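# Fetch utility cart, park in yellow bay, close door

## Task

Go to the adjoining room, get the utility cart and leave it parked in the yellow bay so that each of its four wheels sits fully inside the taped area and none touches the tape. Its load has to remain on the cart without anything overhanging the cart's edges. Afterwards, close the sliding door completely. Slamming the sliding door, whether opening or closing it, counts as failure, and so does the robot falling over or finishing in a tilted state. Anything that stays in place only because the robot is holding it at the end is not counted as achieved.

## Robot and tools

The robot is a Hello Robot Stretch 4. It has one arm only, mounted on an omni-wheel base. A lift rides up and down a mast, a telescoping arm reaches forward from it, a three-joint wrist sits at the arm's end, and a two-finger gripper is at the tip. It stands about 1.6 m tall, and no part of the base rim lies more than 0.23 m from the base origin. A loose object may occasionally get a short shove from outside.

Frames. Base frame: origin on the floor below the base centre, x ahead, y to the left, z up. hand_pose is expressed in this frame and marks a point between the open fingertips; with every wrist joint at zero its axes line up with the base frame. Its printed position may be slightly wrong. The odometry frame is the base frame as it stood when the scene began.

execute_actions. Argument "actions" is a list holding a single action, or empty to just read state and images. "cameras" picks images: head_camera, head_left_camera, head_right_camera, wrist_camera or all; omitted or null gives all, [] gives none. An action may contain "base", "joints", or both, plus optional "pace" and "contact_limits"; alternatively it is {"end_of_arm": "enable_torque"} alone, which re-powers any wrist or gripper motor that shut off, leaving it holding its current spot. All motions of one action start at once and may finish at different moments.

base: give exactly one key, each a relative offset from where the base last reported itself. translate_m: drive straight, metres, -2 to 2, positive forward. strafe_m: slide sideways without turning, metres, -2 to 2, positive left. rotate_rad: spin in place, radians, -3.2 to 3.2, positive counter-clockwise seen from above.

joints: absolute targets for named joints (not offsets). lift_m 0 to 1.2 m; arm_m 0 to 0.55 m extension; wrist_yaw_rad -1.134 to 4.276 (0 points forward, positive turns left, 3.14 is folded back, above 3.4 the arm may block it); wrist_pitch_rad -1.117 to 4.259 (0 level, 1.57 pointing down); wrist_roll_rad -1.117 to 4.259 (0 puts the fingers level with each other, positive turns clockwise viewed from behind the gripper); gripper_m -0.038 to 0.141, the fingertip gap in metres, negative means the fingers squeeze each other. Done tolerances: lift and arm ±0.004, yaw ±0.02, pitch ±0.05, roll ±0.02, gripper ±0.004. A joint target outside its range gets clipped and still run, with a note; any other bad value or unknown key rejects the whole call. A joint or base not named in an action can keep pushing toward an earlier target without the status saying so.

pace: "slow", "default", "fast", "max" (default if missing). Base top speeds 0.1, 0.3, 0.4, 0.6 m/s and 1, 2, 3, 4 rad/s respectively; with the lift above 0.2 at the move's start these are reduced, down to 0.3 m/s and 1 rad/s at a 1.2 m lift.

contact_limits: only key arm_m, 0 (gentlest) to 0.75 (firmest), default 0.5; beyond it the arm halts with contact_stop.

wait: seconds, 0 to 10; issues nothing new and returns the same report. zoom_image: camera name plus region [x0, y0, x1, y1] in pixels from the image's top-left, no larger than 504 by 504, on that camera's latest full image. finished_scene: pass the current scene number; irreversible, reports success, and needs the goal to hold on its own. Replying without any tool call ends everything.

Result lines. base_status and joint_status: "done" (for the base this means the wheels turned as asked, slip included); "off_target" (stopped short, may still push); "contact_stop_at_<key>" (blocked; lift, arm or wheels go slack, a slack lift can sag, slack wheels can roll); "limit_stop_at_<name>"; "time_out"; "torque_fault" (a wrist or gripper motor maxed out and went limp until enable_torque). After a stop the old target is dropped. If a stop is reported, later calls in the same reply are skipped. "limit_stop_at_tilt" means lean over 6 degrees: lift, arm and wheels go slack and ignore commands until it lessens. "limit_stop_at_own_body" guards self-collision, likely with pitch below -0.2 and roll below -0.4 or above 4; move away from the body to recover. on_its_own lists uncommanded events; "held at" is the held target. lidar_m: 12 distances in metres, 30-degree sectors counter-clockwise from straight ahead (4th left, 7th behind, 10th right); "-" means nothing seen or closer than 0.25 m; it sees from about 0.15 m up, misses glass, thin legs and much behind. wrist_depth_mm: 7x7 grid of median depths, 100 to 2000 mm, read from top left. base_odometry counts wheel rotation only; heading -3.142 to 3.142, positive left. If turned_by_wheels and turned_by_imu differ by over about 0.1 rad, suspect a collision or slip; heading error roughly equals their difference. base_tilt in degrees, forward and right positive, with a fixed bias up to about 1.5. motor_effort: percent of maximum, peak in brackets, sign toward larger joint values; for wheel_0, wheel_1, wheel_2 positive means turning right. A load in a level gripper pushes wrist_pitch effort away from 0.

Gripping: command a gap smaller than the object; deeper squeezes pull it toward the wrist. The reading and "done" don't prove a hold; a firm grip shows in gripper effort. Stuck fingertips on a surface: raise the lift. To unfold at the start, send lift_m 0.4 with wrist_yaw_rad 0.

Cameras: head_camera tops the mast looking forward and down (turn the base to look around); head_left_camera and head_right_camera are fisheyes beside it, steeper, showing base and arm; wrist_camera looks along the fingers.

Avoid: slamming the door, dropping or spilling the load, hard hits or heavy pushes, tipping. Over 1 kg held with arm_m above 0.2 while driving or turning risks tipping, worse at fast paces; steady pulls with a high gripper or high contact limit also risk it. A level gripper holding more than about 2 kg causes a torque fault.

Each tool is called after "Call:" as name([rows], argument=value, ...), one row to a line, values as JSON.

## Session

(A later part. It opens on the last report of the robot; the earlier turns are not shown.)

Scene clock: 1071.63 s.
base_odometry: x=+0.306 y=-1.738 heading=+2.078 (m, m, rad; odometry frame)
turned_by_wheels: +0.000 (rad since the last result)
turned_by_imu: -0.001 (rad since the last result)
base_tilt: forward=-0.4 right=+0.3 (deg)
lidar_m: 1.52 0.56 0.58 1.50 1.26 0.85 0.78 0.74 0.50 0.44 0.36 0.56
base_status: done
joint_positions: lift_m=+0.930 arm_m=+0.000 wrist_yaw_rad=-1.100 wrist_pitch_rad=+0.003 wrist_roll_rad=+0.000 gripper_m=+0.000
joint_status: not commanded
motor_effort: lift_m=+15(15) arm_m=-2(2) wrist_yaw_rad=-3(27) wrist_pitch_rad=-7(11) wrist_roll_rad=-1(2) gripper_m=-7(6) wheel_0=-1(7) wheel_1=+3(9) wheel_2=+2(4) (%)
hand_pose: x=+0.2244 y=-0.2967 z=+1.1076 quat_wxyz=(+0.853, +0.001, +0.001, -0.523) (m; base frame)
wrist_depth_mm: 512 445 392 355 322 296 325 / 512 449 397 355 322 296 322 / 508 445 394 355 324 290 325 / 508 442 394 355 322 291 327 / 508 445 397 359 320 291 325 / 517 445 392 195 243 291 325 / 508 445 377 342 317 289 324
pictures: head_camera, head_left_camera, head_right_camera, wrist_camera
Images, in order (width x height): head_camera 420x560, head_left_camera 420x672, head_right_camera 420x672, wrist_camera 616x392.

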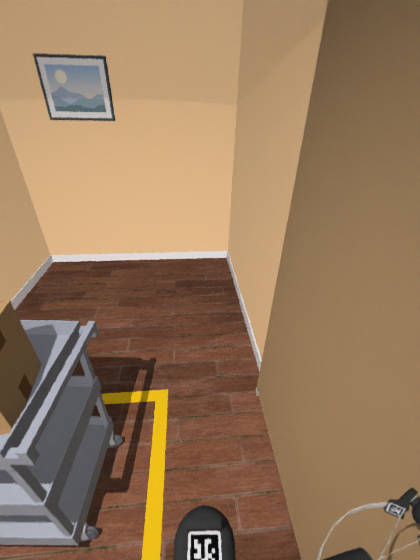

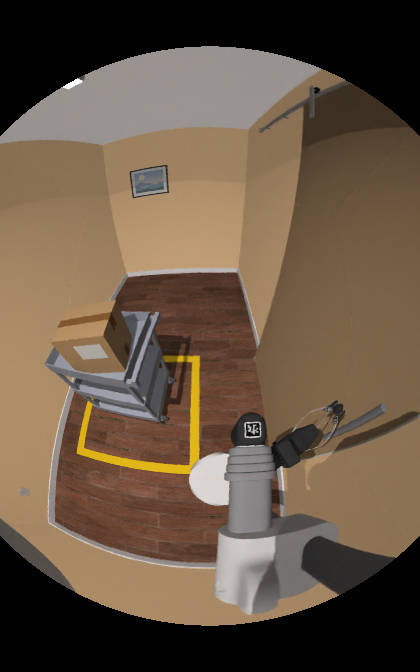

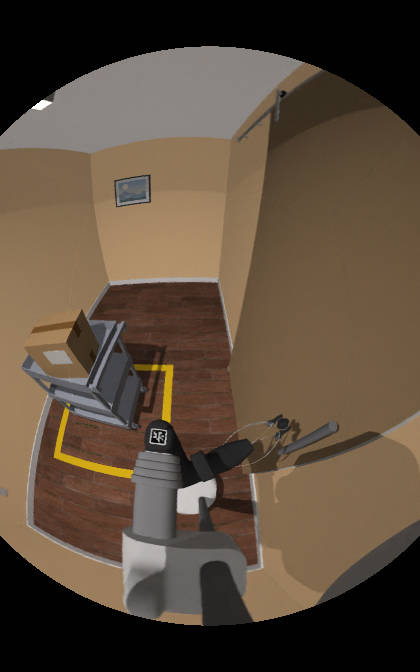

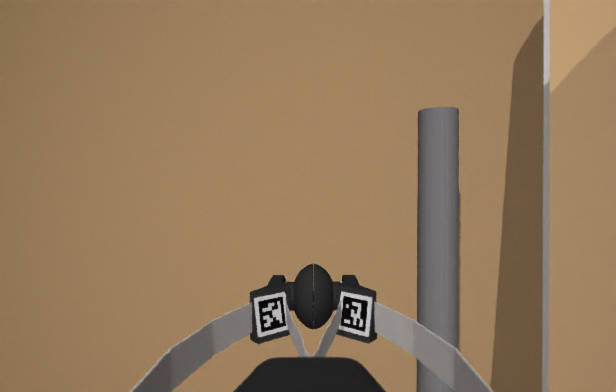

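Call:
execute_actions([
  {"base":{"translate_m":-0.45},"joints":{"lift_m":0.2}},
], cameras=[])

Call:
execute_actions([
  {"base":{"rotate_rad":0.9}},
], cameras=["head_camera","head_left_camera"])

Scene clock: 1092.30 s.
base_odometry: x=+0.525 y=-2.132 heading=+2.078 (m, m, rad; odometry frame)
turned_by_wheels: +0.000 (rad since the last result)
turned_by_imu: -0.001 (rad since the last result)
base_tilt: forward=-0.5 right=+0.2 (deg)
lidar_m: 1.41 0.92 1.23 1.46 0.56 0.36 0.34 0.36 0.47 0.49 0.50 0.65
base_status: done
joint_positions: lift_m=+0.200 arm_m=+0.000 wrist_yaw_rad=-1.100 wrist_pitch_rad=+0.003 wrist_roll_rad=+0.000 gripper_m=+0.000
joint_status: all done
motor_effort: lift_m=+13(14) arm_m=-2(2) wrist_yaw_rad=-2(3) wrist_pitch_rad=-8(9) wrist_roll_rad=-2(1) gripper_m=-7(3) wheel_0=+0(6) wheel_1=-2(11) wheel_2=-1(10) (%)
hand_pose: x=+0.2243 y=-0.2968 z=+0.3778 quat_wxyz=(+0.853, +0.001, +0.001, -0.523) (m; base frame)
wrist_depth_mm: 564 517 521 462 415 387 359 / 564 517 517 466 418 387 359 / 559 521 517 462 418 384 357 / 549 521 521 462 424 384 359 / 554 517 512 459 415 384 359 / 564 517 508 196 404 382 357 / 564 500 500 442 413 375 362
pictures: none
No camera images: the call's "cameras" was empty. Leave "cameras" out to get every camera's image.

Scene clock: 1093.93 s.
base_odometry: x=+0.525 y=-2.132 heading=+2.977 (m, m, rad; odometry frame)
turned_by_wheels: +0.900 (rad since the last result)
turned_by_imu: +0.904 (rad since the last result)
base_tilt: forward=-0.4 right=+0.2 (deg)
lidar_m: 1.06 1.47 0.69 0.42 0.33 0.35 0.43 0.50 0.51 0.60 1.00 0.93
base_status: done
joint_positions: lift_m=+0.200 arm_m=+0.000 wrist_yaw_rad=-1.100 wrist_pitch_rad=+0.003 wrist_roll_rad=+0.000 gripper_m=+0.000
joint_status: not commanded
motor_effort: lift_m=+13(13) arm_m=-3(2) wrist_yaw_rad=-2(2) wrist_pitch_rad=-8(7) wrist_roll_rad=-1(1) gripper_m=-7(5) wheel_0=-1(5) wheel_1=-3(5) wheel_2=-2(8) (%)
hand_pose: x=+0.2243 y=-0.2968 z=+0.3778 quat_wxyz=(+0.853, +0.001, +0.001, -0.523) (m; base frame)
wrist_depth_mm: 904 - - - 1025 707 544 / - - - - 1025 707 549 / - - - - 1042 723 549 / - - - - 1042 699 544 / - - - - 1025 707 554 / 1042 1537 1537 195 854 707 544 / 1025 1025 904 1098 904 647 549
pictures: head_camera, head_left_camera
Images, in order (width x height): head_camera 420x560, head_left_camera 420x672.

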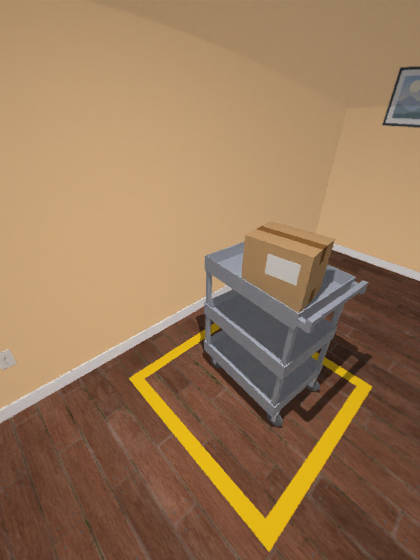

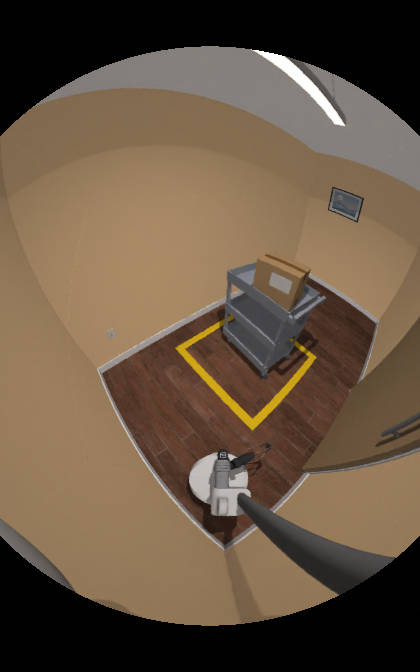

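Call:
zoom_image(camera="head_camera", region=[170,290,390,460])

Region (170, 290, 390, 460) of head_camera's 420x560 image, scaled by 2.291, with more detail than that image has; it fills the top 389 rows of this view, and the rest is white.

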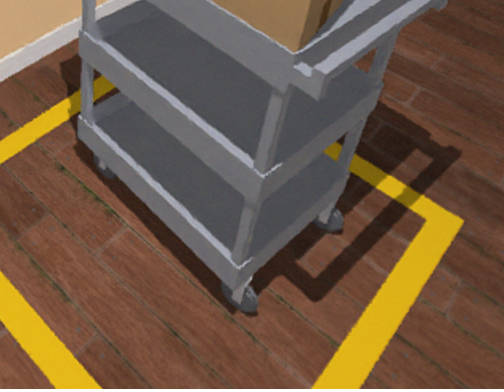

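Call:
execute_actions([
  {"base":{"rotate_rad":-0.75},"joints":{"wrist_yaw_rad":0}},
], cameras=["head_camera"])

Scene clock: 1112.67 s.
base_odometry: x=+0.525 y=-2.132 heading=+2.227 (m, m, rad; odometry frame)
turned_by_wheels: -0.750 (rad since the last result)
turned_by_imu: -0.756 (rad since the last result)
base_tilt: forward=-0.4 right=+0.3 (deg)
lidar_m: 1.06 0.95 1.50 1.09 0.47 0.34 0.34 0.38 0.52 0.50 0.54 0.69
base_status: done
joint_positions: lift_m=+0.200 arm_m=+0.000 wrist_yaw_rad=+0.000 wrist_pitch_rad=+0.003 wrist_roll_rad=+0.000 gripper_m=+0.000
joint_status: all done
motor_effort: lift_m=+14(14) arm_m=-2(2) wrist_yaw_rad=-1(3) wrist_pitch_rad=-8(8) wrist_roll_rad=-1(1) gripper_m=-4(6) wheel_0=+2(6) wheel_1=+0(9) wheel_2=+0(8) (%)
hand_pose: x=+0.4598 y=-0.0875 z=+0.3778 quat_wxyz=(+1.000, +0.000, +0.001, +0.000) (m; base frame)
wrist_depth_mm: 741 866 - - - 1138 699 / 1078 1182 - - - 1098 707 / 723 - - - - 1138 707 / 723 - - - - 1098 691 / 1229 - - - - 1138 699 / 723 960 1118 196 1281 1118 699 / 732 891 904 1042 960 904 691
pictures: head_camera
Images, in order (width x height): head_camera 420x560.

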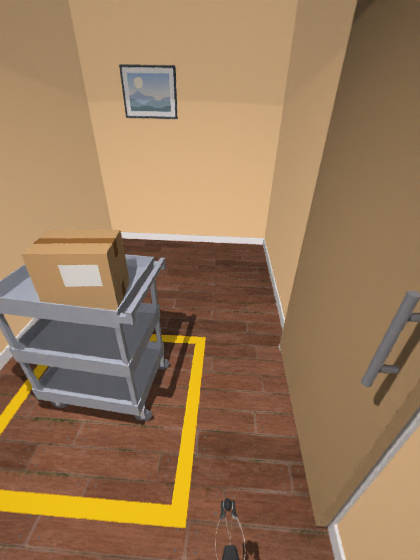

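Call:
execute_actions([
  {"base":{"rotate_rad":-0.12}},
], cameras=[])

Call:
execute_actions([
  {"base":{"translate_m":0.6}},
], cameras=["head_camera","head_left_camera"])

Scene clock: 1119.30 s.
base_odometry: x=+0.525 y=-2.132 heading=+2.108 (m, m, rad; odometry frame)
turned_by_wheels: -0.120 (rad since the last result)
turned_by_imu: -0.122 (rad since the last result)
base_tilt: forward=-0.3 right=+0.1 (deg)
lidar_m: 1.55 0.94 1.26 1.46 0.55 0.37 0.35 0.34 0.52 0.47 0.51 0.68
base_status: done
joint_positions: lift_m=+0.200 arm_m=+0.000 wrist_yaw_rad=+0.000 wrist_pitch_rad=+0.003 wrist_roll_rad=+0.000 gripper_m=+0.000
joint_status: not commanded
motor_effort: lift_m=+13(13) arm_m=-2(2) wrist_yaw_rad=-3(2) wrist_pitch_rad=-5(8) wrist_roll_rad=-1(1) gripper_m=-6(5) wheel_0=+0(7) wheel_1=+2(7) wheel_2=+2(6) (%)
hand_pose: x=+0.4598 y=-0.0874 z=+0.3778 quat_wxyz=(+1.000, +0.000, +0.001, +0.000) (m; base frame)
wrist_depth_mm: 842 1098 - - 1756 768 530 / - - - - 1708 768 525 / - - - - 1756 759 525 / - - - - 1756 759 530 / - - - - 1808 768 535 / 904 1255 1537 196 1060 759 525 / 891 1025 904 1078 960 668 530
pictures: none
No camera images: the call's "cameras" was empty. Leave "cameras" out to get every camera's image.

Scene clock: 1122.80 s.
base_odometry: x=+0.218 y=-1.616 heading=+2.108 (m, m, rad; odometry frame)
turned_by_wheels: +0.000 (rad since the last result)
turned_by_imu: -0.002 (rad since the last result)
base_tilt: forward=-0.4 right=+0.1 (deg)
lidar_m: 1.68 0.55 0.45 1.48 1.42 1.02 0.94 0.73 0.51 0.35 0.41 0.57
base_status: done
joint_positions: lift_m=+0.200 arm_m=+0.000 wrist_yaw_rad=+0.000 wrist_pitch_rad=+0.003 wrist_roll_rad=+0.000 gripper_m=+0.000
joint_status: not commanded
motor_effort: lift_m=+14(14) arm_m=-2(2) wrist_yaw_rad=-2(2) wrist_pitch_rad=-6(9) wrist_roll_rad=-1(1) gripper_m=-6(9) wheel_0=+0(6) wheel_1=+2(8) wheel_2=+0(10) (%)
hand_pose: x=+0.4598 y=-0.0874 z=+0.3778 quat_wxyz=(+1.000, +0.000, +0.001, +0.000) (m; base frame)
wrist_depth_mm: - - - - 1708 723 492 / - - - - 1661 723 496 / - - - - 1661 723 496 / - - - - 1661 723 492 / - - - - 1708 715 500 / 1576 1576 1499 196 1138 707 500 / 1008 1008 891 1118 946 634 496
pictures: head_camera, head_left_camera
Images, in order (width x height): head_camera 420x560, head_left_camera 420x672.

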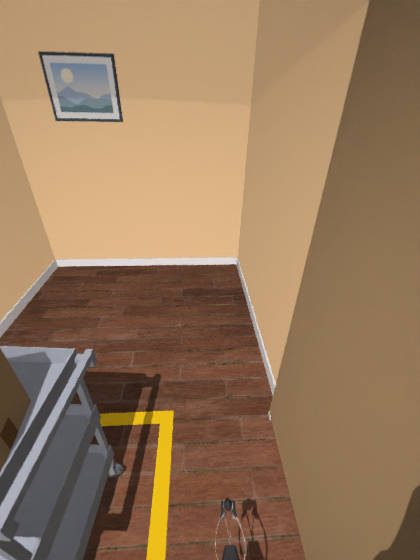

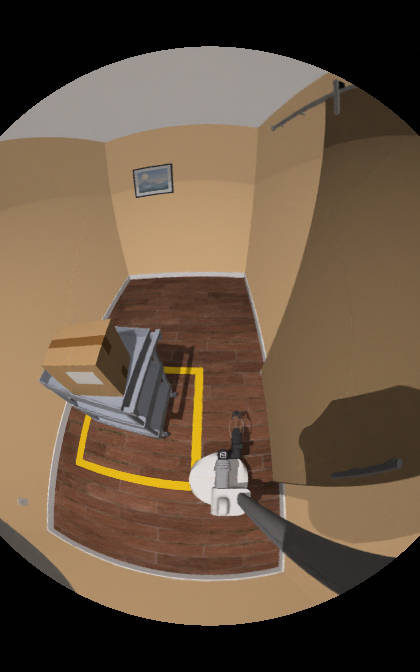

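Call:
execute_actions([
  {"base":{"strafe_m":-0.04}},
], cameras=[])

Call:
execute_actions([
  {"base":{"translate_m":0.95}},
], cameras=[])

Call:
execute_actions([
  {"base":{"rotate_rad":2.2}},
], cameras=["head_camera","head_left_camera"])

Scene clock: 1130.40 s.
base_odometry: x=+0.252 y=-1.596 heading=+2.108 (m, m, rad; odometry frame)
turned_by_wheels: +0.000 (rad since the last result)
turned_by_imu: -0.001 (rad since the last result)
base_tilt: forward=-0.4 right=+0.2 (deg)
lidar_m: 1.54 0.59 0.50 1.52 1.45 1.00 0.94 0.66 0.46 0.31 0.38 0.54
base_status: done
joint_positions: lift_m=+0.200 arm_m=+0.000 wrist_yaw_rad=+0.000 wrist_pitch_rad=+0.003 wrist_roll_rad=+0.000 gripper_m=+0.000
joint_status: not commanded
motor_effort: lift_m=+14(14) arm_m=-2(2) wrist_yaw_rad=-2(2) wrist_pitch_rad=-9(6) wrist_roll_rad=-1(1) gripper_m=-5(5) wheel_0=+0(8) wheel_1=-2(7) wheel_2=+0(0) (%)
hand_pose: x=+0.4598 y=-0.0874 z=+0.3778 quat_wxyz=(+1.000, +0.000, +0.001, +0.000) (m; base frame)
wrist_depth_mm: - - - - 1537 634 452 / - - - - 1499 634 449 / - - - - 1499 634 445 / - - - - 1499 627 442 / - - - - 1499 627 449 / 1537 1576 1499 196 1025 634 449 / 1008 991 891 1098 960 554 449
pictures: none
No camera images: the call's "cameras" was empty. Leave "cameras" out to get every camera's image.

Scene clock: 1135.07 s.
base_odometry: x=-0.234 y=-0.780 heading=+2.108 (m, m, rad; odometry frame)
turned_by_wheels: +0.000 (rad since the last result)
turned_by_imu: -0.004 (rad since the last result)
base_tilt: forward=-0.4 right=+0.2 (deg)
lidar_m: 1.39 1.85 1.65 0.77 0.45 0.59 1.89 0.51 0.36 0.33 0.40 0.54
base_status: done
joint_positions: lift_m=+0.200 arm_m=+0.000 wrist_yaw_rad=+0.000 wrist_pitch_rad=+0.003 wrist_roll_rad=+0.000 gripper_m=+0.000
joint_status: not commanded
motor_effort: lift_m=+14(14) arm_m=-2(3) wrist_yaw_rad=-2(3) wrist_pitch_rad=-7(8) wrist_roll_rad=-1(2) gripper_m=-6(2) wheel_0=+1(7) wheel_1=+2(9) wheel_2=+1(10) (%)
hand_pose: x=+0.4598 y=-0.0874 z=+0.3777 quat_wxyz=(+1.000, +0.000, +0.001, +0.000) (m; base frame)
wrist_depth_mm: 1661 1661 1661 1661 1366 683 477 / 1661 1661 1661 1618 1366 676 477 / 1576 1661 1661 1618 1308 691 477 / 1618 1708 1661 1618 1308 683 480 / 1661 1576 1618 1618 1336 699 477 / 1537 1576 1618 195 946 691 473 / 1008 1025 878 1078 946 603 473
pictures: none
No camera images: the call's "cameras" was empty. Leave "cameras" out to get every camera's image.

Scene clock: 1137.47 s.
base_odometry: x=-0.234 y=-0.780 heading=-1.975 (m, m, rad; odometry frame)
turned_by_wheels: +2.200 (rad since the last result)
turned_by_imu: +2.212 (rad since the last result)
base_tilt: forward=-0.5 right=+0.3 (deg)
lidar_m: 0.45 0.66 0.96 0.44 0.31 0.31 0.42 0.65 1.82 1.97 1.61 0.61
base_status: done
joint_positions: lift_m=+0.200 arm_m=+0.000 wrist_yaw_rad=+0.000 wrist_pitch_rad=+0.003 wrist_roll_rad=+0.000 gripper_m=+0.000
joint_status: not commanded
motor_effort: lift_m=+14(14) arm_m=-2(2) wrist_yaw_rad=-3(2) wrist_pitch_rad=-8(7) wrist_roll_rad=-1(1) gripper_m=-6(5) wheel_0=+0(6) wheel_1=-2(4) wheel_2=-2(10) (%)
hand_pose: x=+0.4599 y=-0.0874 z=+0.3777 quat_wxyz=(+1.000, +0.000, +0.001, +0.000) (m; base frame)
wrist_depth_mm: 1708 - 1921 293 788 732 1138 / 1708 1921 353 283 397 1281 1138 / 1576 439 342 285 357 580 1118 / 1708 1921 1921 291 1397 750 1138 / 1618 1983 1983 293 1464 1255 1160 / 1537 1537 768 195 854 820 1160 / 960 559 591 286 627 585 1008
pictures: head_camera, head_left_camera
Images, in order (width x height): head_camera 420x560, head_left_camera 420x672.

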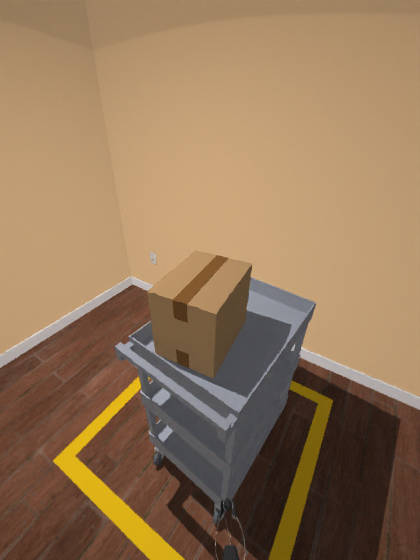

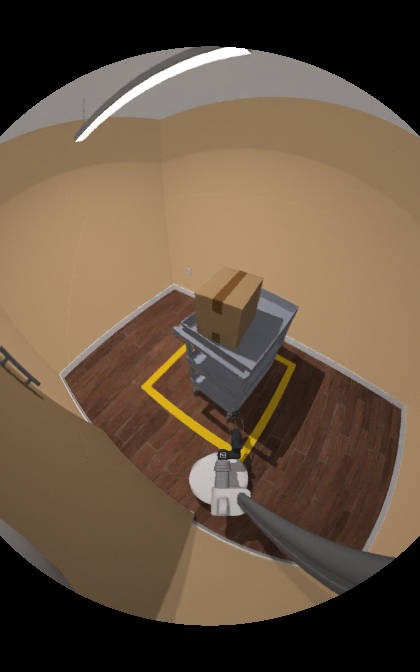

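Call:
zoom_image(camera="head_camera", region=[200,340,380,560])

Region (200, 340, 380, 560) of head_camera's 420x560 image, scaled by 2.291, with more detail than that image has; it fills the left 412 columns of this view, and the rest is white.

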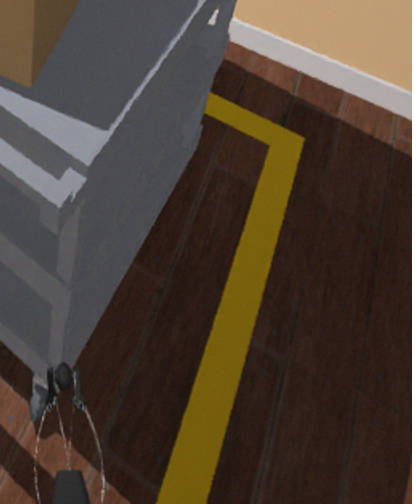

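Call:
finished_scene(scene=1)

The scene is finished: the task was done.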